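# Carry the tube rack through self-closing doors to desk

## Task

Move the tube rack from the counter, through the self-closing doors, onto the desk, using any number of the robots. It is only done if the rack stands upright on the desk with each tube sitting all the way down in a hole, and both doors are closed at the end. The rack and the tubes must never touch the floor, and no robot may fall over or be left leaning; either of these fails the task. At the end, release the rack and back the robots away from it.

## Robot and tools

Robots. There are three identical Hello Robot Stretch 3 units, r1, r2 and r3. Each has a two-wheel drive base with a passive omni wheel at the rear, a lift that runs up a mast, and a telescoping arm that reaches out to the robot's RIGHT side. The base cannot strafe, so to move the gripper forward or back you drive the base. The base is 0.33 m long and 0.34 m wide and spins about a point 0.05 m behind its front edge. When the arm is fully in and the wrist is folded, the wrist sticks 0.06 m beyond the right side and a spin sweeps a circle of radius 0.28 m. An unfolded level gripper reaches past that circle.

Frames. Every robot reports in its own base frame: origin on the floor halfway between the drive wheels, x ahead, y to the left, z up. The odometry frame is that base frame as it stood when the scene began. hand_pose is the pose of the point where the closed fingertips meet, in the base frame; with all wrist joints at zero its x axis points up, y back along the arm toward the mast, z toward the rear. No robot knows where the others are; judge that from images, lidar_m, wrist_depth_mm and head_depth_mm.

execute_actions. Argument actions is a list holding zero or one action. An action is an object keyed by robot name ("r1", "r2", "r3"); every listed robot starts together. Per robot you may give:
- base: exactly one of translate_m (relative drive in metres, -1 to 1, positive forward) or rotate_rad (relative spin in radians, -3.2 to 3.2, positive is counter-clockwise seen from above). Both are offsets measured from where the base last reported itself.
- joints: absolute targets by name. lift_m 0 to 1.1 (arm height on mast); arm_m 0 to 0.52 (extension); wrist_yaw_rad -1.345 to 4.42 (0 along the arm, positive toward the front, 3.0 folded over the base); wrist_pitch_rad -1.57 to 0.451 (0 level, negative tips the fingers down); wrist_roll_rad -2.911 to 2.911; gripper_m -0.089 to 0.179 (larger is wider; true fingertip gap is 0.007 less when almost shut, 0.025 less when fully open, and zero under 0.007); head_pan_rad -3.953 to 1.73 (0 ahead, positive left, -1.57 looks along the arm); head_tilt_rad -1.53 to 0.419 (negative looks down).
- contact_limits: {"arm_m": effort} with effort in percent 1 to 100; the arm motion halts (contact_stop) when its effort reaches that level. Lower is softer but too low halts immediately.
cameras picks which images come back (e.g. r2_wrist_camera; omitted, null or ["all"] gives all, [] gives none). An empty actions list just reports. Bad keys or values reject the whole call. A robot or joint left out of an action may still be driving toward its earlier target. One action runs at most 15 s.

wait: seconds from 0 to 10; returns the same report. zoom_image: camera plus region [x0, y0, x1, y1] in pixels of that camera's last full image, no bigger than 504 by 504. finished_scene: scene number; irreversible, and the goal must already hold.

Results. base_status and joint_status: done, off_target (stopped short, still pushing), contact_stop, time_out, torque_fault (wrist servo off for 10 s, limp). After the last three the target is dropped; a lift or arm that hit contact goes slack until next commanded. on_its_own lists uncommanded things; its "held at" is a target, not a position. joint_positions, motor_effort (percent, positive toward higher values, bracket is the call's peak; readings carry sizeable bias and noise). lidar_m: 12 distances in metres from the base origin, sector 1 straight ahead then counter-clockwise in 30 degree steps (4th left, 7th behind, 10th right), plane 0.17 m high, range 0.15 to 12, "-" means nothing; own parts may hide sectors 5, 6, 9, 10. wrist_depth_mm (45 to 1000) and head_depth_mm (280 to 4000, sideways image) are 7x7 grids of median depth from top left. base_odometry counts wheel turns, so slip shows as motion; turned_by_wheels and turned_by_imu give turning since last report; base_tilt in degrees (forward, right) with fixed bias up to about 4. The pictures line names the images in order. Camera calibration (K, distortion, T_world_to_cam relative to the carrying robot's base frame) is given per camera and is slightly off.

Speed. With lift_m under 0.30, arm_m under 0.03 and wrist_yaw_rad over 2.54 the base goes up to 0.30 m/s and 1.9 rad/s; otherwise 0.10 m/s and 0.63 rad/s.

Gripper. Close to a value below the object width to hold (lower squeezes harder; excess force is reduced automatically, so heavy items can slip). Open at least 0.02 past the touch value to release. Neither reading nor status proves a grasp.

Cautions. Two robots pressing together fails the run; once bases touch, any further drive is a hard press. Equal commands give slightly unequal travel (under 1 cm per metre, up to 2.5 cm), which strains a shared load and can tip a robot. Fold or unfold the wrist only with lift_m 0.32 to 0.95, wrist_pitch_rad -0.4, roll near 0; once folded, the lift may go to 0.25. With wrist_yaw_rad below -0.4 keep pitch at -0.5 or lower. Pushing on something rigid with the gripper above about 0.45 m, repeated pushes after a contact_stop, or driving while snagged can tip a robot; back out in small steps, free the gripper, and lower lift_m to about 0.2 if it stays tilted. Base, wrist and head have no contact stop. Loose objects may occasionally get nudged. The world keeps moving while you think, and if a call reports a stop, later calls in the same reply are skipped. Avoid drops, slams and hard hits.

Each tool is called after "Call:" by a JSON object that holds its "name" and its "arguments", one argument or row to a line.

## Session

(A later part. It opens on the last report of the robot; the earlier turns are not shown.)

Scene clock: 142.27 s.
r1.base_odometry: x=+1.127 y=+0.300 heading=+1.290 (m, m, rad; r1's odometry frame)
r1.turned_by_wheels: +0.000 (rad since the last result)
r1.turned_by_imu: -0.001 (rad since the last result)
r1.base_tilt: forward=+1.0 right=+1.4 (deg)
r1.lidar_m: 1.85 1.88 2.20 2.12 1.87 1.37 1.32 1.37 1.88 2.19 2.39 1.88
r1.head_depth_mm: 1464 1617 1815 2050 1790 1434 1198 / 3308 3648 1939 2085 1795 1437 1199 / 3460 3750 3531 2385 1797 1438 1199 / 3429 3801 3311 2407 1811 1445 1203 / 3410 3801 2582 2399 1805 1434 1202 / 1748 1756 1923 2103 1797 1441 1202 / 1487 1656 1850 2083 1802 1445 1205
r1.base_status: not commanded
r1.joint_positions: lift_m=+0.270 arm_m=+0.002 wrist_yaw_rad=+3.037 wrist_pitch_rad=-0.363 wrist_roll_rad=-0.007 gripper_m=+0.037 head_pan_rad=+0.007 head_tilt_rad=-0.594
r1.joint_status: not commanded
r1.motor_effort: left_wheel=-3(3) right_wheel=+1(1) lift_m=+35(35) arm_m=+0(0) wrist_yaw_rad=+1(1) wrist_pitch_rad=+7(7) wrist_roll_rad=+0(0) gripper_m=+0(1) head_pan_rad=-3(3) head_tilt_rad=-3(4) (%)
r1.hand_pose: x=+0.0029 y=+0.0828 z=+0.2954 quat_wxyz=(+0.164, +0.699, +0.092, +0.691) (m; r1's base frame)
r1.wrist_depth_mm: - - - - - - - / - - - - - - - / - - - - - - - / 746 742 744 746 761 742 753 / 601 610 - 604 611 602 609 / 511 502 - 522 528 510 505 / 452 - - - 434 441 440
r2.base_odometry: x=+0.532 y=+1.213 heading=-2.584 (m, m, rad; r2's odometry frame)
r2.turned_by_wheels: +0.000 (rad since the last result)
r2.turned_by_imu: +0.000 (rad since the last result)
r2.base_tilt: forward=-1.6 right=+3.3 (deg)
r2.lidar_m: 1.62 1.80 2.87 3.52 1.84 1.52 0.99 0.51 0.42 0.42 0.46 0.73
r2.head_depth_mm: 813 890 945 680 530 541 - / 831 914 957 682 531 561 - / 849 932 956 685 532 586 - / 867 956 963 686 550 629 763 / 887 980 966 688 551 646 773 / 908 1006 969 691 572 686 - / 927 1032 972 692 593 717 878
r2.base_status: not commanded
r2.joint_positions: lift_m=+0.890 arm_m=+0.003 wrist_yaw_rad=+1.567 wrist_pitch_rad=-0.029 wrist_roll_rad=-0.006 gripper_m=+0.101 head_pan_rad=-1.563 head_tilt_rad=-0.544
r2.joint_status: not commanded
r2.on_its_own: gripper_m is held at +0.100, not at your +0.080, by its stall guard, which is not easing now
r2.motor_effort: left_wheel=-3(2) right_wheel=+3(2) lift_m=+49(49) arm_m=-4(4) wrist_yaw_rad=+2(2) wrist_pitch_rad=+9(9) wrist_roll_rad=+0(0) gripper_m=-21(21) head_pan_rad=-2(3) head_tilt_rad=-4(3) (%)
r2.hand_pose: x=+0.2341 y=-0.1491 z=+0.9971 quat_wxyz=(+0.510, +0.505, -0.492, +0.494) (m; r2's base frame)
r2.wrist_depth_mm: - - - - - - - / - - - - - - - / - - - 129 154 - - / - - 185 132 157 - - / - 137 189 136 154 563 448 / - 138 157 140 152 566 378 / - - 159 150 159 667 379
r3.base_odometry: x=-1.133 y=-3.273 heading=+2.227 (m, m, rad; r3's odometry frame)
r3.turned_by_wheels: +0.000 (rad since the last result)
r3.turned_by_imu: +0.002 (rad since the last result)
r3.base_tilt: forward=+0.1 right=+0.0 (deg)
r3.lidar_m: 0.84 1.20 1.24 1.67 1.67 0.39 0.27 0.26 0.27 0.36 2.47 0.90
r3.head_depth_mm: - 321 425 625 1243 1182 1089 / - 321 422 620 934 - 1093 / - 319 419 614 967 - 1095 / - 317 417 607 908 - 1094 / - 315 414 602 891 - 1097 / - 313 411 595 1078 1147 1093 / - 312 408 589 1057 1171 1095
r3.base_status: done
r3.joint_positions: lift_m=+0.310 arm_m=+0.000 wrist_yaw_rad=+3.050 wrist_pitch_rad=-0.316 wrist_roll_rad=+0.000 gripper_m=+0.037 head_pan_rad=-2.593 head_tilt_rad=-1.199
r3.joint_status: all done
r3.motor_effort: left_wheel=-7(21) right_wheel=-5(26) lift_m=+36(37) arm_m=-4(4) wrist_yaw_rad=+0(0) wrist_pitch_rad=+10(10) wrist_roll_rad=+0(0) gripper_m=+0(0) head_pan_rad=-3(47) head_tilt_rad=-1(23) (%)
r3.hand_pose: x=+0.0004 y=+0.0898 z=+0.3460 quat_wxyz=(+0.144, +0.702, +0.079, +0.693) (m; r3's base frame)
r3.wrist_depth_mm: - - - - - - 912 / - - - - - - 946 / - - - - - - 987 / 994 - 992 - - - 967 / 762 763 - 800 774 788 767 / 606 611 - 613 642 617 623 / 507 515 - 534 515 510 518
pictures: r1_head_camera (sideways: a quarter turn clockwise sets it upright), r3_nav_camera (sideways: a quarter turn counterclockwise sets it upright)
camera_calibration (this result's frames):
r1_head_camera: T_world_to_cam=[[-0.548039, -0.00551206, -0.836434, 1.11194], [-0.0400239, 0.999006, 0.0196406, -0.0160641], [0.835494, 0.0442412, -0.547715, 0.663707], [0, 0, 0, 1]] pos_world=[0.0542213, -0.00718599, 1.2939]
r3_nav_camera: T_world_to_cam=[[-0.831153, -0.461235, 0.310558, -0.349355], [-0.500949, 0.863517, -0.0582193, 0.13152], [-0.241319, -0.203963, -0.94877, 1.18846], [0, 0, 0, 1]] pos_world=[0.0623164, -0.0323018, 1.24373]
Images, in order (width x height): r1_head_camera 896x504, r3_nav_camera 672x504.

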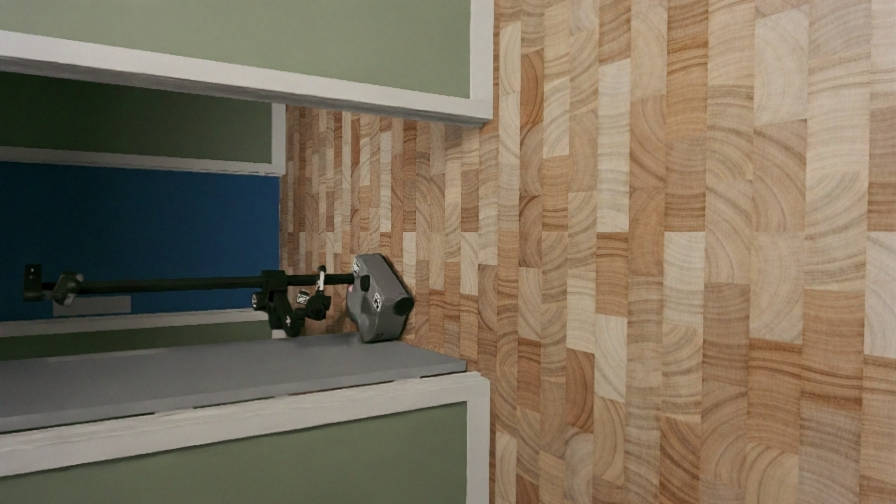

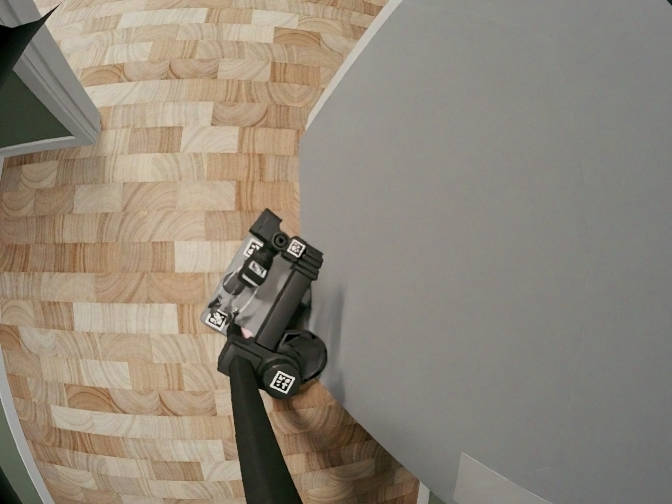

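Call:
{"name": "execute_actions", "arguments": {
  "actions": [
    {"r3":{"base":{"rotate_rad":0.3}},"r1":{"base":{"rotate_rad":3.1}}}
  ],
  "cameras": []
}}

Call:
{"name": "execute_actions", "arguments": {
  "actions": [
    {"r3":{"base":{"translate_m":-0.3},"joints":{"head_pan_rad":0.3,"head_tilt_rad":-1.2}},"r1":{"base":{"translate_m":-1.0},"joints":{"head_pan_rad":-3.14,"head_tilt_rad":-0.9}}}
  ],
  "cameras": ["r3_nav_camera","r1_nav_camera"]
}}

Scene clock: 146.03 s.
r1.base_odometry: x=+1.127 y=+0.300 heading=-1.893 (m, m, rad; r1's odometry frame)
r1.turned_by_wheels: +3.100 (rad since the last result)
r1.turned_by_imu: +3.086 (rad since the last result)
r1.base_tilt: forward=+1.0 right=+1.3 (deg)
r1.lidar_m: 1.32 1.35 1.78 2.18 2.67 1.92 1.85 1.88 2.24 2.12 2.01 1.40
r1.head_depth_mm: 1078 1195 1339 1517 1669 1445 1199 / 1078 1194 1328 1510 1682 1438 1203 / 1073 1190 1329 1498 1676 1440 1199 / 1075 1182 1321 1490 1684 1440 1205 / 1066 1176 1318 1493 1676 1438 1204 / 1062 1171 1307 1475 1664 1447 1207 / 1057 1167 1300 1479 1656 1440 1202
r1.base_status: done
r1.joint_positions: lift_m=+0.270 arm_m=+0.002 wrist_yaw_rad=+3.037 wrist_pitch_rad=-0.363 wrist_roll_rad=-0.007 gripper_m=+0.037 head_pan_rad=+0.007 head_tilt_rad=-0.594
r1.joint_status: not commanded
r1.motor_effort: left_wheel=-2(9) right_wheel=+2(8) lift_m=+35(35) arm_m=-1(1) wrist_yaw_rad=+0(1) wrist_pitch_rad=+7(7) wrist_roll_rad=+1(1) gripper_m=+0(1) head_pan_rad=-4(3) head_tilt_rad=-3(3) (%)
r1.hand_pose: x=+0.0029 y=+0.0828 z=+0.2954 quat_wxyz=(+0.164, +0.699, +0.092, +0.691) (m; r1's base frame)
r1.wrist_depth_mm: - - - - - - - / - - - - - - - / - - - - - - - / 757 752 762 752 750 768 755 / 598 601 - 602 609 609 609 / 503 507 - 522 528 509 509 / 452 - - - 433 438 442
r2.base_odometry: x=+0.532 y=+1.213 heading=-2.584 (m, m, rad; r2's odometry frame)
r2.turned_by_wheels: +0.000 (rad since the last result)
r2.turned_by_imu: +0.000 (rad since the last result)
r2.base_tilt: forward=-1.6 right=+3.3 (deg)
r2.lidar_m: 1.62 1.80 2.87 3.52 1.84 1.52 0.99 0.51 0.42 0.42 0.46 0.73
r2.head_depth_mm: 814 896 946 680 531 542 - / 830 912 952 683 531 561 - / 848 933 958 684 533 585 - / 867 953 961 686 550 629 762 / 886 978 965 688 552 646 773 / 907 1005 967 689 572 685 - / 931 1034 973 692 593 718 878
r2.base_status: not commanded
r2.joint_positions: lift_m=+0.890 arm_m=+0.003 wrist_yaw_rad=+1.567 wrist_pitch_rad=-0.029 wrist_roll_rad=-0.006 gripper_m=+0.101 head_pan_rad=-1.563 head_tilt_rad=-0.544
r2.joint_status: not commanded
r2.on_its_own: gripper_m is held at +0.100, not at your +0.080, by its stall guard, which is not easing now
r2.motor_effort: left_wheel=-3(2) right_wheel=+3(3) lift_m=+49(49) arm_m=-4(4) wrist_yaw_rad=+3(3) wrist_pitch_rad=+9(9) wrist_roll_rad=+0(0) gripper_m=-22(21) head_pan_rad=-3(3) head_tilt_rad=-3(4) (%)
r2.hand_pose: x=+0.2341 y=-0.1491 z=+0.9971 quat_wxyz=(+0.510, +0.505, -0.492, +0.494) (m; r2's base frame)
r2.wrist_depth_mm: - - - - - - - / - - - - - - - / - - - 129 154 - - / - - 185 133 157 - - / - 137 189 136 154 549 452 / - 139 156 140 151 575 381 / - - 161 151 160 666 376
r3.base_odometry: x=-1.133 y=-3.273 heading=+2.526 (m, m, rad; r3's odometry frame)
r3.turned_by_wheels: +0.300 (rad since the last result)
r3.turned_by_imu: +0.295 (rad since the last result)
r3.base_tilt: forward=+0.1 right=+0.0 (deg)
r3.lidar_m: 1.16 1.20 1.41 1.73 1.73 0.32 0.27 0.27 0.31 0.53 2.48 0.84
r3.head_depth_mm: - 309 392 537 846 1185 1089 / - 318 409 572 802 - 1093 / 287 329 427 607 907 - 1087 / 291 341 447 649 985 - 1095 / 296 353 469 695 1092 - 1099 / 301 367 493 751 1237 1150 1095 / 306 382 519 814 1241 1164 1092
r3.base_status: done
r3.joint_positions: lift_m=+0.310 arm_m=+0.000 wrist_yaw_rad=+3.050 wrist_pitch_rad=-0.316 wrist_roll_rad=+0.000 gripper_m=+0.037 head_pan_rad=-2.593 head_tilt_rad=-1.199
r3.joint_status: not commanded
r3.motor_effort: left_wheel=-11(17) right_wheel=-2(7) lift_m=+37(37) arm_m=-4(4) wrist_yaw_rad=+0(0) wrist_pitch_rad=+10(10) wrist_roll_rad=+0(0) gripper_m=+0(0) head_pan_rad=-5(2) head_tilt_rad=-1(1) (%)
r3.hand_pose: x=+0.0004 y=+0.0898 z=+0.3460 quat_wxyz=(+0.144, +0.702, +0.079, +0.693) (m; r3's base frame)
r3.wrist_depth_mm: - - - - - - - / - - - - - - - / - - - - - - - / 972 - - - 988 - - / 750 752 - 800 752 767 774 / 609 606 - 603 646 620 625 / 503 513 - 533 510 517 510
pictures: none
No camera images: the call's "cameras" was empty. Leave "cameras" out to get every camera's image.

Scene clock: 150.97 s.
r1.base_odometry: x=+1.444 y=+1.249 heading=-1.893 (m, m, rad; r1's odometry frame)
r1.turned_by_wheels: +0.000 (rad since the last result)
r1.turned_by_imu: +0.003 (rad since the last result)
r1.base_tilt: forward=+0.9 right=+1.3 (deg)
r1.lidar_m: 2.31 2.37 2.43 2.11 1.24 0.89 1.56 0.99 1.11 2.18 2.23 2.44
r1.head_depth_mm: 2356 908 995 1220 1402 1220 1099 / 2733 2563 2025 1407 1411 1230 1121 / 2709 2611 2019 1666 1417 1254 - / 2784 2588 2041 1664 1419 1231 - / 2789 2598 1915 1676 1429 1233 1125 / 2714 1611 1798 1684 1428 1235 1110 / 2579 1587 1603 1561 1425 1237 1088
r1.base_status: done
r1.joint_positions: lift_m=+0.270 arm_m=+0.002 wrist_yaw_rad=+3.037 wrist_pitch_rad=-0.363 wrist_roll_rad=-0.007 gripper_m=+0.037 head_pan_rad=-3.133 head_tilt_rad=-0.889
r1.joint_status: all done
r1.motor_effort: left_wheel=-3(11) right_wheel=+2(3) lift_m=+35(35) arm_m=-1(1) wrist_yaw_rad=+1(0) wrist_pitch_rad=+7(7) wrist_roll_rad=+0(0) gripper_m=+1(0) head_pan_rad=-3(46) head_tilt_rad=-6(31) (%)
r1.hand_pose: x=+0.0029 y=+0.0828 z=+0.2954 quat_wxyz=(+0.164, +0.699, +0.092, +0.691) (m; r1's base frame)
r1.wrist_depth_mm: - - - - - - - / - - - - - - - / - - - - - - - / 748 752 751 762 765 755 765 / 605 608 - 620 614 611 609 / 506 504 - 527 520 505 509 / 450 - - - 438 438 439
r2.base_odometry: x=+0.532 y=+1.213 heading=-2.584 (m, m, rad; r2's odometry frame)
r2.turned_by_wheels: +0.000 (rad since the last result)
r2.turned_by_imu: +0.000 (rad since the last result)
r2.base_tilt: forward=-1.6 right=+3.3 (deg)
r2.lidar_m: 1.62 1.79 2.87 3.54 1.84 1.51 0.99 0.51 0.42 0.42 0.46 0.73
r2.head_depth_mm: 815 893 944 680 531 541 - / 831 910 956 683 531 561 - / 848 937 959 684 532 585 - / 867 956 965 686 550 629 764 / 887 980 963 689 551 645 771 / 906 1006 969 690 572 685 - / 928 1031 972 691 592 717 880
r2.base_status: not commanded
r2.joint_positions: lift_m=+0.890 arm_m=+0.003 wrist_yaw_rad=+1.567 wrist_pitch_rad=-0.029 wrist_roll_rad=-0.006 gripper_m=+0.101 head_pan_rad=-1.563 head_tilt_rad=-0.544
r2.joint_status: not commanded
r2.on_its_own: gripper_m is held at +0.100, not at your +0.080, by its stall guard, which is not easing now
r2.motor_effort: left_wheel=-3(2) right_wheel=+3(3) lift_m=+49(49) arm_m=-4(4) wrist_yaw_rad=+3(3) wrist_pitch_rad=+9(9) wrist_roll_rad=+0(0) gripper_m=-22(21) head_pan_rad=-3(3) head_tilt_rad=-4(3) (%)
r2.hand_pose: x=+0.2341 y=-0.1491 z=+0.9971 quat_wxyz=(+0.510, +0.505, -0.492, +0.494) (m; r2's base frame)
r2.wrist_depth_mm: - - - - - - - / - - - - - - - / - - - 129 154 - - / - - 186 133 159 - - / - 137 191 136 154 567 447 / - 138 156 139 152 559 383 / - - 160 151 159 667 376
r3.base_odometry: x=-0.889 y=-3.446 heading=+2.526 (m, m, rad; r3's odometry frame)
r3.turned_by_wheels: -0.001 (rad since the last result)
r3.turned_by_imu: +0.223 (rad since the last result)
r3.base_tilt: forward=+0.1 right=+0.0 (deg)
r3.lidar_m: 1.20 1.24 1.67 1.61 1.29 0.29 0.27 0.28 0.37 1.56 0.90 0.88
r3.head_depth_mm: 1204 1469 1493 1370 1266 1181 1103 / 1244 1497 1484 1355 1270 1182 1097 / 1274 1541 1477 1366 1263 1188 - / 1310 1552 1465 1356 1262 1189 - / 1354 1569 1465 1354 1258 1191 - / 1391 1568 1463 1356 1253 1181 - / 1428 1585 1448 1346 1252 1168 -
r3.base_status: translate_m off_target (by the wheels' count: -0.2994 of -0.3000)
r3.joint_positions: lift_m=+0.310 arm_m=+0.000 wrist_yaw_rad=+3.050 wrist_pitch_rad=-0.316 wrist_roll_rad=+0.000 gripper_m=+0.037 head_pan_rad=+0.293 head_tilt_rad=-1.199
r3.joint_status: all done
r3.on_its_own: left_wheel is at rest, and its effort (-65) is outside its rest range (-18 to +18); right_wheel is at rest, and its effort (-81) is outside its rest range (-18 to +18)
r3.motor_effort: left_wheel=-65(67) right_wheel=-81(81) lift_m=+37(36) arm_m=-4(5) wrist_yaw_rad=+0(0) wrist_pitch_rad=+10(11) wrist_roll_rad=+0(0) gripper_m=+1(0) head_pan_rad=+4(47) head_tilt_rad=-1(2) (%)
r3.hand_pose: x=+0.0004 y=+0.0898 z=+0.3460 quat_wxyz=(+0.144, +0.702, +0.079, +0.693) (m; r3's base frame)
r3.wrist_depth_mm: - - - - - - - / - - - - - - - / - - - - - - - / 981 - 996 - - - - / 741 749 - 802 775 770 774 / 567 614 - 603 638 614 616 / 385 509 - 526 510 513 518
pictures: r1_nav_camera (sideways: a quarter turn counterclockwise sets it upright), r3_nav_camera (sideways: a quarter turn counterclockwise sets it upright)
camera_calibration (this result's frames):
r1_nav_camera: T_world_to_cam=[[-0.744423, -0.06882, 0.664152, -0.820001], [-0.0887005, 0.996051, 0.00379064, 0.0491676], [-0.66179, -0.0560888, -0.747588, 0.930829], [0, 0, 0, 1]] pos_world=[0.00994754, -0.0531968, 1.2403]
r3_nav_camera: T_world_to_cam=[[0.920636, 0.235816, 0.31116, -0.360824], [0.266138, -0.962174, -0.0582339, 0.126859], [0.285657, 0.136423, -0.948572, 1.18499], [0, 0, 0, 1]] pos_world=[-0.0400761, 0.0454881, 1.24371]
Images, in order (width x height): r1_nav_camera 672x504, r3_nav_camera 672x504.

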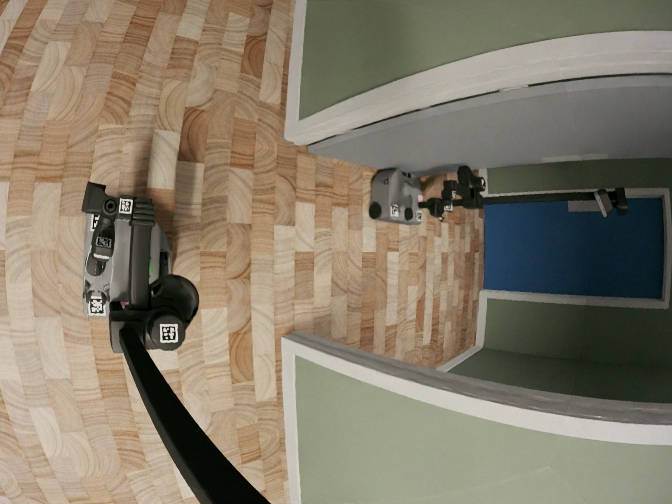

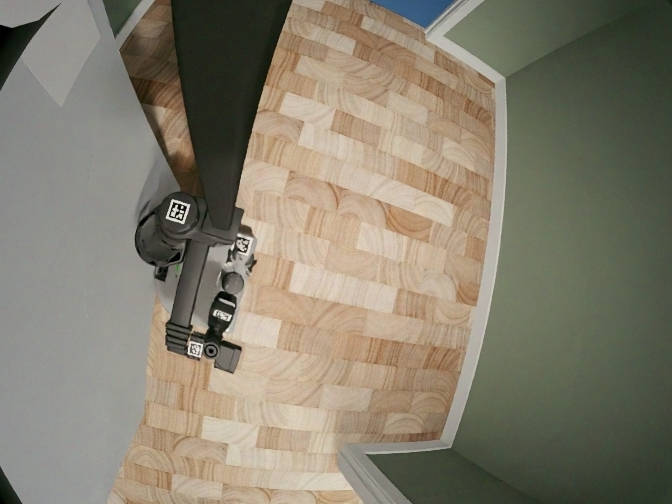

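Call:
{"name": "execute_actions", "arguments": {
  "actions": [
    {"r3":{"base":{"translate_m":0.0},"joints":{"head_pan_rad":1.5,"head_tilt_rad":-0.9}},"r1":{"base":{"rotate_rad":-0.09}},"r2":{"base":{"rotate_rad":2.55},"joints":{"head_pan_rad":0,"head_tilt_rad":-0.7}}}
  ],
  "cameras": []
}}

Call:
{"name": "execute_actions", "arguments": {
  "actions": [
    {"r1":{"base":{"translate_m":-1.0},"joints":{"head_tilt_rad":-1.2}}}
  ],
  "cameras": ["r2_nav_camera","r1_nav_camera"]
}}

Scene clock: 157.60 s.
r1.base_odometry: x=+1.444 y=+1.249 heading=-1.983 (m, m, rad; r1's odometry frame)
r1.turned_by_wheels: -0.090 (rad since the last result)
r1.turned_by_imu: -0.091 (rad since the last result)
r1.base_tilt: forward=+1.0 right=+1.4 (deg)
r1.lidar_m: 2.31 2.33 2.43 2.12 1.38 0.88 0.90 0.99 1.01 2.09 2.20 2.52
r1.head_depth_mm: 732 838 1027 1293 1405 1223 1101 / 2478 2311 1073 1275 1407 1227 1122 / 2772 2554 2029 1665 1426 1254 - / 2741 2603 2022 1671 1421 1227 - / 2771 2620 2044 1672 1425 1231 1125 / 2762 2618 1853 1686 1422 1240 1107 / 2637 1562 1783 1676 1428 1236 1091
r1.base_status: done
r1.joint_positions: lift_m=+0.270 arm_m=+0.002 wrist_yaw_rad=+3.037 wrist_pitch_rad=-0.363 wrist_roll_rad=-0.007 gripper_m=+0.037 head_pan_rad=-3.133 head_tilt_rad=-0.889
r1.joint_status: not commanded
r1.motor_effort: left_wheel=+0(7) right_wheel=-2(5) lift_m=+35(35) arm_m=-1(1) wrist_yaw_rad=+0(0) wrist_pitch_rad=+7(7) wrist_roll_rad=+1(0) gripper_m=+1(0) head_pan_rad=-3(4) head_tilt_rad=-6(6) (%)
r1.hand_pose: x=+0.0029 y=+0.0828 z=+0.2954 quat_wxyz=(+0.164, +0.699, +0.092, +0.691) (m; r1's base frame)
r1.wrist_depth_mm: - - - - - - - / - - - - - - - / - - - - - - - / 760 748 751 753 764 762 764 / 615 599 - 610 606 609 607 / 507 507 - 515 532 504 507 / 448 - - - 433 441 436
r2.base_odometry: x=+0.532 y=+1.213 heading=-0.034 (m, m, rad; r2's odometry frame)
r2.turned_by_wheels: +2.550 (rad since the last result)
r2.turned_by_imu: +2.578 (rad since the last result)
r2.base_tilt: forward=-1.6 right=+3.3 (deg)
r2.lidar_m: 1.53 1.51 0.54 0.42 0.42 0.45 0.67 1.62 1.75 2.62 3.70 1.94
r2.head_depth_mm: 1585 1805 2119 1899 345 330 1159 / 1509 1722 2007 1889 1561 1294 1161 / 1446 1648 1907 1896 1566 1336 1164 / 1393 1575 1811 1899 1574 1333 1165 / 1345 1503 1726 1873 1574 1345 1169 / 1294 1451 1651 1817 1573 1346 1172 / 1255 1394 1576 1776 1583 1345 1174
r2.base_status: done
r2.joint_positions: lift_m=+0.890 arm_m=+0.003 wrist_yaw_rad=+1.568 wrist_pitch_rad=-0.029 wrist_roll_rad=-0.006 gripper_m=+0.101 head_pan_rad=-0.007 head_tilt_rad=-0.691
r2.joint_status: all done
r2.on_its_own: gripper_m is held at +0.100, not at your +0.080, by its stall guard, which is not easing now
r2.motor_effort: left_wheel=-3(5) right_wheel=+4(7) lift_m=+49(49) arm_m=-4(4) wrist_yaw_rad=+2(2) wrist_pitch_rad=+9(9) wrist_roll_rad=+0(0) gripper_m=-21(21) head_pan_rad=+3(42) head_tilt_rad=-4(20) (%)
r2.hand_pose: x=+0.2341 y=-0.1489 z=+0.9971 quat_wxyz=(+0.510, +0.505, -0.491, +0.494) (m; r2's base frame)
r2.wrist_depth_mm: - - - - - - - / - - - - - - - / - - - 130 155 - - / - - 186 132 159 - - / - 137 190 136 154 - - / - 138 156 140 151 - - / - - 160 151 160 - -
r3.base_odometry: x=-0.889 y=-3.446 heading=+2.525 (m, m, rad; r3's odometry frame)
r3.turned_by_wheels: +0.000 (rad since the last result)
r3.turned_by_imu: +0.002 (rad since the last result)
r3.base_tilt: forward=+0.1 right=+0.0 (deg)
r3.lidar_m: 1.20 1.24 1.66 1.61 1.29 0.29 0.28 0.28 0.37 1.56 0.90 0.88
r3.head_depth_mm: 1518 1756 1929 1648 1417 1252 1121 / 1540 1774 1912 1642 1419 1248 1126 / 1545 1785 1946 1636 1423 1247 1117 / 1518 1760 1926 1635 1417 1258 1117 / 1497 1734 1912 1647 1413 1246 1130 / 1475 1700 1876 1630 1411 1275 - / 1446 1629 1822 1632 1446 - -
r3.base_status: translate_m off_target (by the wheels' count: +0.0002 of +0.0000)
r3.joint_positions: lift_m=+0.310 arm_m=+0.000 wrist_yaw_rad=+3.050 wrist_pitch_rad=-0.316 wrist_roll_rad=+0.000 gripper_m=+0.037 head_pan_rad=+1.493 head_tilt_rad=-0.903
r3.joint_status: all done
r3.on_its_own: left_wheel is at rest, and its effort (-25) is outside its rest range (-18 to +18); right_wheel is at rest, and its effort (-34) is outside its rest range (-18 to +18)
r3.motor_effort: left_wheel=-25(56) right_wheel=-34(76) lift_m=+37(36) arm_m=-4(4) wrist_yaw_rad=+0(0) wrist_pitch_rad=+10(10) wrist_roll_rad=+0(0) gripper_m=+0(1) head_pan_rad=+3(45) head_tilt_rad=+1(28) (%)
r3.hand_pose: x=+0.0004 y=+0.0898 z=+0.3460 quat_wxyz=(+0.144, +0.702, +0.079, +0.693) (m; r3's base frame)
r3.wrist_depth_mm: - - - - - - - / - - - - - - - / - - - - - - - / 989 995 - - - - - / 747 747 - 804 773 781 781 / 571 608 - 611 639 622 617 / 383 509 - 527 509 522 514
pictures: none
No camera images: the call's "cameras" was empty. Leave "cameras" out to get every camera's image.

Scene clock: 162.53 s.
r1.base_odometry: x=+1.845 y=+2.165 heading=-1.983 (m, m, rad; r1's odometry frame)
r1.turned_by_wheels: +0.000 (rad since the last result)
r1.turned_by_imu: +0.004 (rad since the last result)
r1.base_tilt: forward=+1.0 right=+1.3 (deg)
r1.lidar_m: 3.28 3.32 0.22 0.21 0.80 1.00 2.05 0.68 0.70 0.66 0.70 2.91
r1.head_depth_mm: 1683 1638 1503 1364 1259 998 635 / 1886 1664 1506 1361 1270 1111 1051 / 1882 1670 1503 1365 - - 1074 / 1879 1683 1506 1368 1294 - 1078 / 1903 1684 1515 1378 1281 - 1075 / 1901 1687 1518 1377 1269 1168 1080 / 1909 1695 1524 1240 1254 1164 1086
r1.base_status: done
r1.joint_positions: lift_m=+0.270 arm_m=+0.002 wrist_yaw_rad=+3.037 wrist_pitch_rad=-0.363 wrist_roll_rad=-0.007 gripper_m=+0.037 head_pan_rad=-3.133 head_tilt_rad=-1.186
r1.joint_status: all done
r1.motor_effort: left_wheel=+1(3) right_wheel=-2(8) lift_m=+35(35) arm_m=-1(1) wrist_yaw_rad=+0(1) wrist_pitch_rad=+7(7) wrist_roll_rad=+0(0) gripper_m=+0(1) head_pan_rad=-3(3) head_tilt_rad=-7(33) (%)
r1.hand_pose: x=+0.0029 y=+0.0828 z=+0.2954 quat_wxyz=(+0.164, +0.699, +0.092, +0.691) (m; r1's base frame)
r1.wrist_depth_mm: 637 - 713 237 248 - - / 696 - 764 255 271 - - / 721 - 812 277 300 - - / 743 748 715 303 332 754 746 / 602 601 - 341 568 614 606 / 510 508 - 377 513 511 505 / 449 - - - 430 436 437
r2.base_odometry: x=+0.532 y=+1.213 heading=-0.034 (m, m, rad; r2's odometry frame)
r2.turned_by_wheels: +0.000 (rad since the last result)
r2.turned_by_imu: +0.000 (rad since the last result)
r2.base_tilt: forward=-1.6 right=+3.2 (deg)
r2.lidar_m: 1.53 1.51 0.54 0.42 0.42 0.45 0.67 1.62 1.75 2.62 3.70 1.94
r2.head_depth_mm: 1576 1810 2136 1892 346 330 1159 / 1508 1724 2016 1886 1563 1288 1163 / 1450 1646 1918 1892 1561 1339 1160 / 1393 1569 1797 1893 1575 1335 1165 / 1348 1507 1715 1877 1570 1337 1171 / 1297 1453 1647 1822 1573 1343 1169 / 1252 1392 1576 1774 1580 1342 1176
r2.base_status: not commanded
r2.joint_positions: lift_m=+0.890 arm_m=+0.003 wrist_yaw_rad=+1.568 wrist_pitch_rad=-0.029 wrist_roll_rad=-0.006 gripper_m=+0.101 head_pan_rad=-0.007 head_tilt_rad=-0.691
r2.joint_status: not commanded
r2.on_its_own: gripper_m is held at +0.100, not at your +0.080, by its stall guard, which is not easing now
r2.motor_effort: left_wheel=-3(3) right_wheel=+4(3) lift_m=+49(50) arm_m=-4(4) wrist_yaw_rad=+2(1) wrist_pitch_rad=+9(9) wrist_roll_rad=+0(0) gripper_m=-21(21) head_pan_rad=+3(3) head_tilt_rad=-5(5) (%)
r2.hand_pose: x=+0.2341 y=-0.1489 z=+0.9971 quat_wxyz=(+0.510, +0.505, -0.491, +0.494) (m; r2's base frame)
r2.wrist_depth_mm: - - - - - - - / - - - - - - - / - - - 129 154 - - / - - 186 132 158 - - / - 137 190 136 154 - - / - 138 156 139 151 - - / - - 160 151 159 - -
r3.base_odometry: x=-0.889 y=-3.446 heading=+2.525 (m, m, rad; r3's odometry frame)
r3.turned_by_wheels: +0.000 (rad since the last result)
r3.turned_by_imu: +0.001 (rad since the last result)
r3.base_tilt: forward=+0.1 right=+0.0 (deg)
r3.lidar_m: 1.20 1.24 1.66 1.61 1.29 0.29 0.27 0.28 0.37 3.85 0.68 0.75
r3.head_depth_mm: 1506 1744 1939 1641 1414 1258 1118 / 1548 1771 1915 1627 1415 1251 1124 / 1533 1787 1930 1630 1418 1254 1123 / 1524 1754 1939 1636 1411 1245 1118 / 1497 1733 1895 1629 1415 1251 1134 / 1486 1705 1885 1629 1424 1275 - / 1449 1635 1831 1625 1435 - -
r3.base_status: not commanded
r3.joint_positions: lift_m=+0.310 arm_m=+0.000 wrist_yaw_rad=+3.050 wrist_pitch_rad=-0.316 wrist_roll_rad=+0.000 gripper_m=+0.037 head_pan_rad=+1.493 head_tilt_rad=-0.903
r3.joint_status: not commanded
r3.on_its_own: left_wheel is at rest, and its effort (-24) is outside its rest range (-18 to +18); right_wheel is at rest, and its effort (-34) is outside its rest range (-18 to +18)
r3.motor_effort: left_wheel=-24(25) right_wheel=-34(34) lift_m=+37(37) arm_m=-5(4) wrist_yaw_rad=+0(0) wrist_pitch_rad=+10(10) wrist_roll_rad=+0(0) gripper_m=+0(0) head_pan_rad=+3(5) head_tilt_rad=+1(1) (%)
r3.hand_pose: x=+0.0004 y=+0.0898 z=+0.3460 quat_wxyz=(+0.144, +0.702, +0.079, +0.693) (m; r3's base frame)
r3.wrist_depth_mm: - - - - - - - / - - - - - - - / - - - - - - - / 977 992 989 997 - 992 - / 754 749 - 811 768 771 776 / 563 610 - 611 645 619 604 / 383 510 - 522 518 517 519
pictures: r1_nav_camera (sideways: a quarter turn counterclockwise sets it upright), r2_nav_camera (sideways: a quarter turn counterclockwise sets it upright)
camera_calibration (this result's frames):
r1_nav_camera: T_world_to_cam=[[-0.906126, -0.0699723, 0.417181, -0.497275], [-0.0860447, 0.996094, -0.0198196, 0.0798863], [-0.414165, -0.0538553, -0.908607, 1.13863], [0, 0, 0, 1]] pos_world=[0.0278588, -0.0530486, 1.2436]
r2_nav_camera: T_world_to_cam=[[0.617277, -0.0330828, 0.78605, -0.986598], [-0.0420034, -0.999076, -0.00906375, 0.0655521], [0.785624, -0.0274219, -0.618097, 0.757413], [0, 0, 0, 1]] pos_world=[0.0167158, 0.0536218, 1.24426]
Images, in order (width x height): r1_nav_camera 672x504, r2_nav_camera 672x504.

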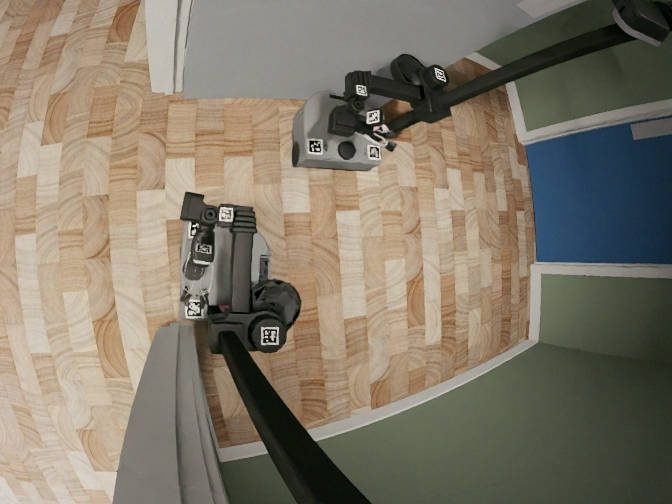

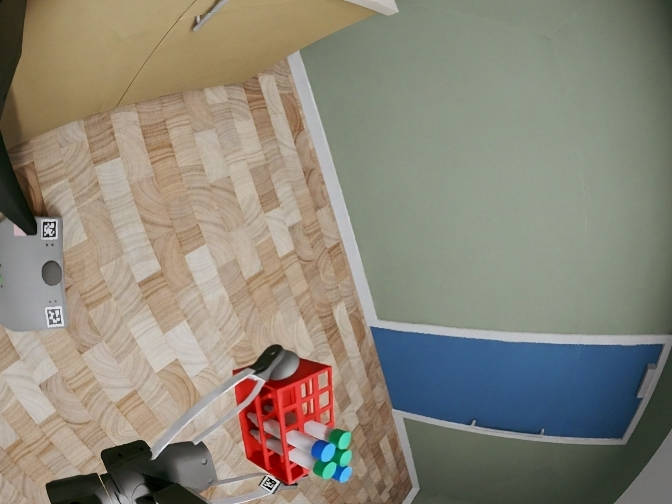

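Call:
{"name": "execute_actions", "arguments": {
  "actions": [
    {"r1":{"base":{"translate_m":-1.0}}}
  ],
  "cameras": []
}}

Call:
{"name": "execute_actions", "arguments": {
  "actions": [
    {"r1":{"base":{"rotate_rad":0.51}}}
  ],
  "cameras": []
}}

Call:
{"name": "execute_actions", "arguments": {
  "actions": [
    {"r1":{"base":{"translate_m":-0.7}}}
  ],
  "cameras": ["r1_nav_camera","r3_nav_camera"]
}}

Scene clock: 168.20 s.
r1.base_odometry: x=+2.246 y=+3.081 heading=-1.983 (m, m, rad; r1's odometry frame)
r1.turned_by_wheels: +0.000 (rad since the last result)
r1.turned_by_imu: +0.003 (rad since the last result)
r1.base_tilt: forward=+1.0 right=+1.3 (deg)
r1.lidar_m: 1.02 1.02 0.72 0.66 0.67 0.83 1.18 1.28 1.49 1.43 0.64 0.64
r1.head_depth_mm: 1240 1447 1464 1366 1261 1136 1069 / 1222 1529 1505 1362 1267 1133 1075 / 1206 1504 1510 1367 - - 1077 / 1185 1486 1507 1372 1287 - 1075 / 1246 1552 1521 1372 1276 - 1081 / 1234 1519 1523 1381 1266 1169 1082 / 1213 1505 1517 1385 1266 1171 1086
r1.base_status: done
r1.joint_positions: lift_m=+0.270 arm_m=+0.002 wrist_yaw_rad=+3.037 wrist_pitch_rad=-0.363 wrist_roll_rad=-0.007 gripper_m=+0.037 head_pan_rad=-3.133 head_tilt_rad=-1.186
r1.joint_status: not commanded
r1.motor_effort: left_wheel=+0(8) right_wheel=-1(7) lift_m=+35(35) arm_m=-1(1) wrist_yaw_rad=+1(0) wrist_pitch_rad=+7(7) wrist_roll_rad=+1(0) gripper_m=+0(1) head_pan_rad=-3(2) head_tilt_rad=-8(8) (%)
r1.hand_pose: x=+0.0029 y=+0.0828 z=+0.2954 quat_wxyz=(+0.164, +0.699, +0.092, +0.691) (m; r1's base frame)
r1.wrist_depth_mm: 543 - 611 661 691 762 825 / 577 - 655 709 757 825 880 / 611 - 702 754 806 878 905 / 654 685 735 762 749 759 754 / 605 609 - 610 609 599 600 / 509 501 - 521 527 505 510 / 446 - - - 440 439 443
r2.base_odometry: x=+0.532 y=+1.213 heading=-0.034 (m, m, rad; r2's odometry frame)
r2.turned_by_wheels: +0.000 (rad since the last result)
r2.turned_by_imu: +0.000 (rad since the last result)
r2.base_tilt: forward=-1.6 right=+3.2 (deg)
r2.lidar_m: 1.52 1.51 0.53 0.42 0.42 0.45 0.67 1.63 1.75 2.61 3.70 1.94
r2.head_depth_mm: 1580 1810 2135 1886 346 330 1158 / 1511 1724 2011 1886 1561 1288 1163 / 1453 1644 1901 1902 1560 1334 1160 / 1394 1572 1809 1898 1569 1330 1162 / 1346 1511 1720 1882 1574 1336 1164 / 1294 1452 1641 1810 1577 1341 1172 / 1253 1395 1575 1775 1584 1343 1171
r2.base_status: not commanded
r2.joint_positions: lift_m=+0.890 arm_m=+0.003 wrist_yaw_rad=+1.568 wrist_pitch_rad=-0.029 wrist_roll_rad=-0.006 gripper_m=+0.101 head_pan_rad=-0.007 head_tilt_rad=-0.691
r2.joint_status: not commanded
r2.on_its_own: gripper_m is held at +0.100, not at your +0.080, by its stall guard, which is not easing now
r2.motor_effort: left_wheel=-3(3) right_wheel=+3(4) lift_m=+49(49) arm_m=-4(4) wrist_yaw_rad=+2(2) wrist_pitch_rad=+9(9) wrist_roll_rad=+0(0) gripper_m=-21(22) head_pan_rad=+3(4) head_tilt_rad=-5(5) (%)
r2.hand_pose: x=+0.2341 y=-0.1489 z=+0.9971 quat_wxyz=(+0.510, +0.505, -0.491, +0.494) (m; r2's base frame)
r2.wrist_depth_mm: - - - - - - - / - - - - - - - / - - - 129 154 - - / - - 185 132 158 - - / - 138 190 137 154 - - / - 138 157 140 150 - - / - - 160 150 159 - -
r3.base_odometry: x=-0.889 y=-3.446 heading=+2.525 (m, m, rad; r3's odometry frame)
r3.turned_by_wheels: +0.000 (rad since the last result)
r3.turned_by_imu: +0.002 (rad since the last result)
r3.base_tilt: forward=+0.1 right=+0.0 (deg)
r3.lidar_m: 1.20 0.64 1.67 1.61 1.29 0.29 0.27 0.28 0.37 3.85 0.90 0.88
r3.head_depth_mm: 1505 1756 1938 1635 932 1159 1117 / 1554 1768 1905 1637 1419 1229 1118 / 1540 1791 1927 1637 1417 1253 1119 / 1522 1763 1912 1622 1421 1247 1126 / 1501 1735 1890 1629 1422 1250 1138 / 1480 1709 1876 1631 1418 1275 - / 1449 1634 1814 1641 1444 - -
r3.base_status: not commanded
r3.joint_positions: lift_m=+0.310 arm_m=+0.000 wrist_yaw_rad=+3.050 wrist_pitch_rad=-0.316 wrist_roll_rad=+0.000 gripper_m=+0.037 head_pan_rad=+1.493 head_tilt_rad=-0.903
r3.joint_status: not commanded
r3.on_its_own: left_wheel is at rest, and its effort (-25) is outside its rest range (-18 to +18); right_wheel is at rest, and its effort (-34) is outside its rest range (-18 to +18)
r3.motor_effort: left_wheel=-25(25) right_wheel=-34(34) lift_m=+37(37) arm_m=-4(4) wrist_yaw_rad=+0(0) wrist_pitch_rad=+10(10) wrist_roll_rad=+0(0) gripper_m=+0(1) head_pan_rad=+5(4) head_tilt_rad=+1(1) (%)
r3.hand_pose: x=+0.0004 y=+0.0898 z=+0.3460 quat_wxyz=(+0.144, +0.702, +0.079, +0.693) (m; r3's base frame)
r3.wrist_depth_mm: - - - - - 535 540 / - - - - - - - / - - - - - - - / - 994 993 - - 645 656 / 753 748 - 795 750 609 600 / 562 616 - 610 642 614 628 / 383 512 - 529 512 516 519
pictures: none
No camera images: the call's "cameras" was empty. Leave "cameras" out to get every camera's image.

Scene clock: 169.83 s.
r1.base_odometry: x=+2.246 y=+3.081 heading=-1.473 (m, m, rad; r1's odometry frame)
r1.turned_by_wheels: +0.510 (rad since the last result)
r1.turned_by_imu: +0.508 (rad since the last result)
r1.base_tilt: forward=+0.9 right=+1.2 (deg)
r1.lidar_m: 1.03 0.72 0.66 0.67 0.82 1.18 1.28 1.46 1.42 0.64 0.64 1.02
r1.head_depth_mm: 1196 1414 1502 1364 1262 1134 1071 / 1246 1523 1493 1367 1270 1129 1067 / 1305 1592 1506 1369 - - 1076 / 1369 1629 1508 1375 1291 - 1076 / 1443 1654 1519 1375 1272 - 1079 / 1440 1660 1521 1386 1260 1170 1086 / 1508 1697 1528 1374 1266 1166 1089
r1.base_status: done
r1.joint_positions: lift_m=+0.270 arm_m=+0.002 wrist_yaw_rad=+3.037 wrist_pitch_rad=-0.363 wrist_roll_rad=-0.007 gripper_m=+0.037 head_pan_rad=-3.134 head_tilt_rad=-1.186
r1.joint_status: not commanded
r1.motor_effort: left_wheel=-3(10) right_wheel=+2(7) lift_m=+35(35) arm_m=-1(1) wrist_yaw_rad=+1(1) wrist_pitch_rad=+7(7) wrist_roll_rad=+0(1) gripper_m=+0(1) head_pan_rad=-3(4) head_tilt_rad=-8(8) (%)
r1.hand_pose: x=+0.0029 y=+0.0828 z=+0.2954 quat_wxyz=(+0.164, +0.699, +0.092, +0.691) (m; r1's base frame)
r1.wrist_depth_mm: 789 - 695 637 612 582 550 / 854 - 737 703 655 613 596 / 918 - 787 735 711 667 634 / 762 746 755 753 729 691 666 / 611 602 - 601 602 607 610 / 510 505 - 526 521 510 508 / 450 - - - 434 435 439
r2.base_odometry: x=+0.532 y=+1.213 heading=-0.034 (m, m, rad; r2's odometry frame)
r2.turned_by_wheels: +0.000 (rad since the last result)
r2.turned_by_imu: +0.000 (rad since the last result)
r2.base_tilt: forward=-1.6 right=+3.2 (deg)
r2.lidar_m: 1.53 1.51 0.54 0.42 0.42 0.45 0.67 1.62 1.76 2.61 3.69 1.94
r2.head_depth_mm: 1579 1807 2134 1879 345 330 1162 / 1509 1725 2009 1896 1564 1289 1160 / 1451 1653 1908 1902 1571 1340 1161 / 1392 1569 1796 1898 1573 1336 1165 / 1342 1508 1730 1883 1571 1343 1167 / 1298 1451 1646 1821 1575 1346 1166 / 1255 1393 1579 1775 1582 1342 1173
r2.base_status: not commanded
r2.joint_positions: lift_m=+0.890 arm_m=+0.003 wrist_yaw_rad=+1.568 wrist_pitch_rad=-0.029 wrist_roll_rad=-0.006 gripper_m=+0.101 head_pan_rad=-0.007 head_tilt_rad=-0.691
r2.joint_status: not commanded
r2.on_its_own: gripper_m is held at +0.100, not at your +0.080, by its stall guard, which is not easing now
r2.motor_effort: left_wheel=-3(3) right_wheel=+3(4) lift_m=+49(49) arm_m=-4(4) wrist_yaw_rad=+2(1) wrist_pitch_rad=+9(9) wrist_roll_rad=+0(0) gripper_m=-21(22) head_pan_rad=+2(3) head_tilt_rad=-4(5) (%)
r2.hand_pose: x=+0.2341 y=-0.1489 z=+0.9971 quat_wxyz=(+0.510, +0.505, -0.491, +0.494) (m; r2's base frame)
r2.wrist_depth_mm: - - - - - - - / - - - - - - - / - - - 129 154 - - / - - 185 133 158 - - / - 138 191 136 154 - - / - 138 156 140 152 - - / - - 160 150 159 - -
r3.base_odometry: x=-0.889 y=-3.446 heading=+2.525 (m, m, rad; r3's odometry frame)
r3.turned_by_wheels: +0.000 (rad since the last result)
r3.turned_by_imu: +0.000 (rad since the last result)
r3.base_tilt: forward=+0.1 right=+0.0 (deg)
r3.lidar_m: 1.20 0.64 1.66 1.61 1.29 0.29 0.27 0.28 0.37 3.85 0.90 0.88
r3.head_depth_mm: 1508 1761 1943 1640 1179 1098 1122 / 1545 1761 1905 1639 1422 1214 1116 / 1544 1784 1926 1638 1424 1248 1116 / 1518 1758 1933 1633 1421 1249 1124 / 1501 1734 1898 1627 1420 1253 1138 / 1486 1700 1878 1634 1407 1270 - / 1438 1627 1841 1634 1440 - -
r3.base_status: not commanded
r3.joint_positions: lift_m=+0.310 arm_m=+0.000 wrist_yaw_rad=+3.050 wrist_pitch_rad=-0.316 wrist_roll_rad=+0.000 gripper_m=+0.037 head_pan_rad=+1.493 head_tilt_rad=-0.903
r3.joint_status: not commanded
r3.on_its_own: left_wheel is at rest, and its effort (-25) is outside its rest range (-18 to +18); right_wheel is at rest, and its effort (-35) is outside its rest range (-18 to +18)
r3.motor_effort: left_wheel=-25(24) right_wheel=-35(35) lift_m=+36(37) arm_m=-4(5) wrist_yaw_rad=+0(0) wrist_pitch_rad=+11(10) wrist_roll_rad=+0(0) gripper_m=+0(0) head_pan_rad=+3(4) head_tilt_rad=+1(1) (%)
r3.hand_pose: x=+0.0004 y=+0.0898 z=+0.3460 quat_wxyz=(+0.144, +0.702, +0.079, +0.693) (m; r3's base frame)
r3.wrist_depth_mm: - - - - - - 415 / - - - - - - 412 / - - - - - - 693 / - - 979 - 946 653 700 / 749 742 - 797 734 567 637 / 564 606 - 605 639 591 627 / 385 507 - 521 514 512 517
pictures: none
No camera images: the call's "cameras" was empty. Leave "cameras" out to get every camera's image.

Scene clock: 173.80 s.
r1.base_odometry: x=+2.178 y=+3.778 heading=-1.473 (m, m, rad; r1's odometry frame)
r1.turned_by_wheels: +0.000 (rad since the last result)
r1.turned_by_imu: +0.002 (rad since the last result)
r1.base_tilt: forward=+0.9 right=+1.4 (deg)
r1.lidar_m: 1.54 1.00 0.91 0.92 0.63 0.62 0.63 0.77 1.17 1.18 0.96 0.96
r1.head_depth_mm: 572 693 877 1189 1264 1133 1068 / 598 731 938 1301 1272 1134 1071 / 628 776 1007 1332 - - 1073 / 660 822 1092 1353 1284 - 1078 / 694 877 1187 1373 1274 - 1080 / 729 936 1218 1381 1264 1169 1078 / 764 913 1239 1378 1269 1166 1078
r1.base_status: done
r1.joint_positions: lift_m=+0.270 arm_m=+0.002 wrist_yaw_rad=+3.037 wrist_pitch_rad=-0.363 wrist_roll_rad=-0.007 gripper_m=+0.037 head_pan_rad=-3.134 head_tilt_rad=-1.186
r1.joint_status: not commanded
r1.motor_effort: left_wheel=-2(11) right_wheel=+1(3) lift_m=+35(35) arm_m=-1(1) wrist_yaw_rad=+0(0) wrist_pitch_rad=+7(7) wrist_roll_rad=+0(0) gripper_m=+1(0) head_pan_rad=-3(2) head_tilt_rad=-8(8) (%)
r1.hand_pose: x=+0.0029 y=+0.0828 z=+0.2954 quat_wxyz=(+0.164, +0.699, +0.092, +0.691) (m; r1's base frame)
r1.wrist_depth_mm: 520 - 903 873 834 781 747 / 533 - - 945 895 847 795 / 535 - - 949 922 880 832 / 581 668 769 746 752 748 745 / 601 606 - 613 606 605 612 / 507 504 - 522 527 505 511 / 444 - - - 439 435 437
r2.base_odometry: x=+0.532 y=+1.213 heading=-0.034 (m, m, rad; r2's odometry frame)
r2.turned_by_wheels: +0.000 (rad since the last result)
r2.turned_by_imu: +0.000 (rad since the last result)
r2.base_tilt: forward=-1.6 right=+3.2 (deg)
r2.lidar_m: 1.53 1.51 0.53 0.42 0.42 0.45 0.67 1.62 1.74 2.61 3.70 1.94
r2.head_depth_mm: 1575 1807 2139 1891 346 329 1161 / 1508 1719 2016 1886 1559 1291 1162 / 1451 1646 1909 1903 1562 1333 1165 / 1395 1579 1811 1903 1561 1340 1163 / 1345 1514 1726 1878 1568 1341 1163 / 1296 1452 1644 1826 1580 1339 1169 / 1254 1397 1577 1774 1587 1344 1171
r2.base_status: not commanded
r2.joint_positions: lift_m=+0.890 arm_m=+0.003 wrist_yaw_rad=+1.568 wrist_pitch_rad=-0.029 wrist_roll_rad=-0.006 gripper_m=+0.101 head_pan_rad=-0.007 head_tilt_rad=-0.691
r2.joint_status: not commanded
r2.on_its_own: gripper_m is held at +0.100, not at your +0.080, by its stall guard, which is not easing now
r2.motor_effort: left_wheel=-3(3) right_wheel=+4(4) lift_m=+49(50) arm_m=-4(4) wrist_yaw_rad=+2(2) wrist_pitch_rad=+9(9) wrist_roll_rad=+0(0) gripper_m=-21(22) head_pan_rad=+3(3) head_tilt_rad=-4(4) (%)
r2.hand_pose: x=+0.2341 y=-0.1489 z=+0.9971 quat_wxyz=(+0.510, +0.505, -0.491, +0.494) (m; r2's base frame)
r2.wrist_depth_mm: - - - - - - - / - - - - - - - / - - - 129 154 - - / - - 186 132 157 - - / - 137 188 136 153 - - / - 138 156 140 151 - - / - - 160 151 160 - -
r3.base_odometry: x=-0.889 y=-3.446 heading=+2.525 (m, m, rad; r3's odometry frame)
r3.turned_by_wheels: +0.000 (rad since the last result)
r3.turned_by_imu: +0.001 (rad since the last result)
r3.base_tilt: forward=+0.2 right=+0.0 (deg)
r3.lidar_m: 1.20 1.24 1.06 1.05 1.29 0.29 0.27 0.28 0.37 3.84 0.90 0.88
r3.head_depth_mm: 1514 1747 1927 1641 1425 1253 1124 / 1468 1648 1882 1602 1417 1256 1120 / 1542 1674 1436 1528 1419 1251 1123 / 1525 1745 1301 1533 1415 1245 1121 / 1502 1737 1890 1628 1416 1249 1138 / 1479 1704 1865 1639 1420 1268 - / 1434 1632 1834 1629 1437 - -
r3.base_status: not commanded
r3.joint_positions: lift_m=+0.310 arm_m=+0.000 wrist_yaw_rad=+3.050 wrist_pitch_rad=-0.316 wrist_roll_rad=+0.000 gripper_m=+0.037 head_pan_rad=+1.493 head_tilt_rad=-0.903
r3.joint_status: not commanded
r3.on_its_own: left_wheel is at rest, and its effort (-25) is outside its rest range (-18 to +18); right_wheel is at rest, and its effort (-35) is outside its rest range (-18 to +18)
r3.motor_effort: left_wheel=-25(24) right_wheel=-35(34) lift_m=+37(37) arm_m=-4(4) wrist_yaw_rad=+0(0) wrist_pitch_rad=+10(10) wrist_roll_rad=+0(0) gripper_m=+1(0) head_pan_rad=+4(4) head_tilt_rad=+1(1) (%)
r3.hand_pose: x=+0.0004 y=+0.0898 z=+0.3460 quat_wxyz=(+0.144, +0.702, +0.079, +0.693) (m; r3's base frame)
r3.wrist_depth_mm: - - - - - - - / - - - - - - - / - - - - - - - / 1000 992 - - - - - / 746 761 - 792 751 752 778 / 561 601 - 612 638 617 623 / 383 510 - 538 508 516 512
pictures: r1_nav_camera (sideways: a quarter turn counterclockwise sets it upright), r3_nav_camera (sideways: a quarter turn counterclockwise sets it upright)
camera_calibration (this result's frames):
r1_nav_camera: T_world_to_cam=[[-0.906279, -0.06962, 0.416907, -0.496917], [-0.0856504, 0.996128, -0.0198432, 0.0799145], [-0.413911, -0.0536917, -0.908733, 1.13879], [0, 0, 0, 1]] pos_world=[0.0278558, -0.053057, 1.24361]
r3_nav_camera: T_world_to_cam=[[0.103564, 0.811999, 0.574397, -0.698717], [0.994618, -0.0827189, -0.0623935, 0.127854], [-0.00314996, 0.577767, -0.816195, 1.01476], [0, 0, 0, 1]] pos_world=[-0.051608, -0.0083587, 1.23756]
Images, in order (width x height): r1_nav_camera 672x504, r3_nav_camera 672x504.

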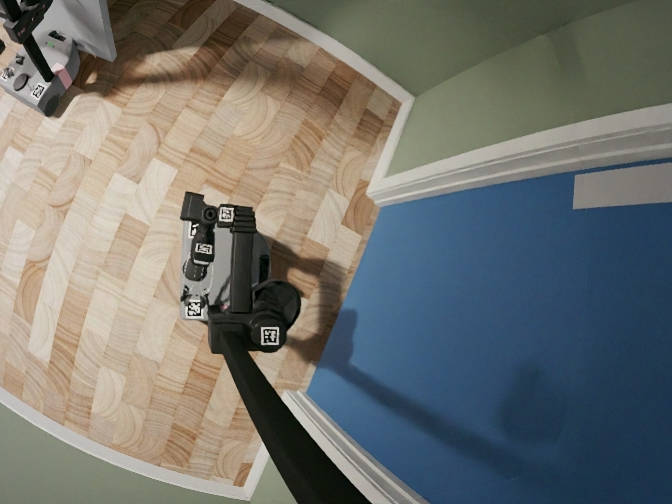

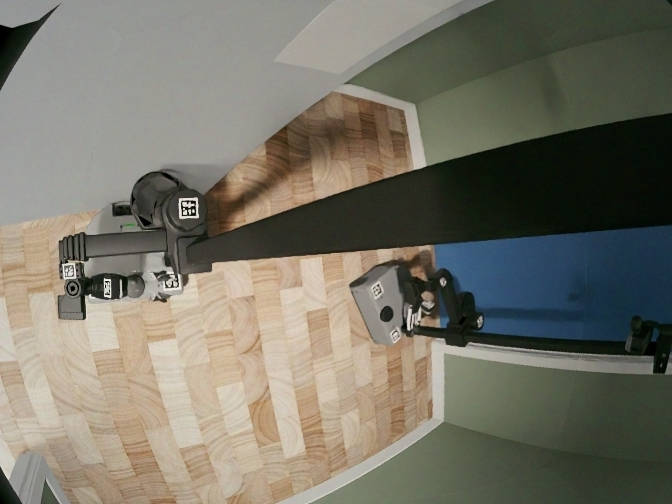

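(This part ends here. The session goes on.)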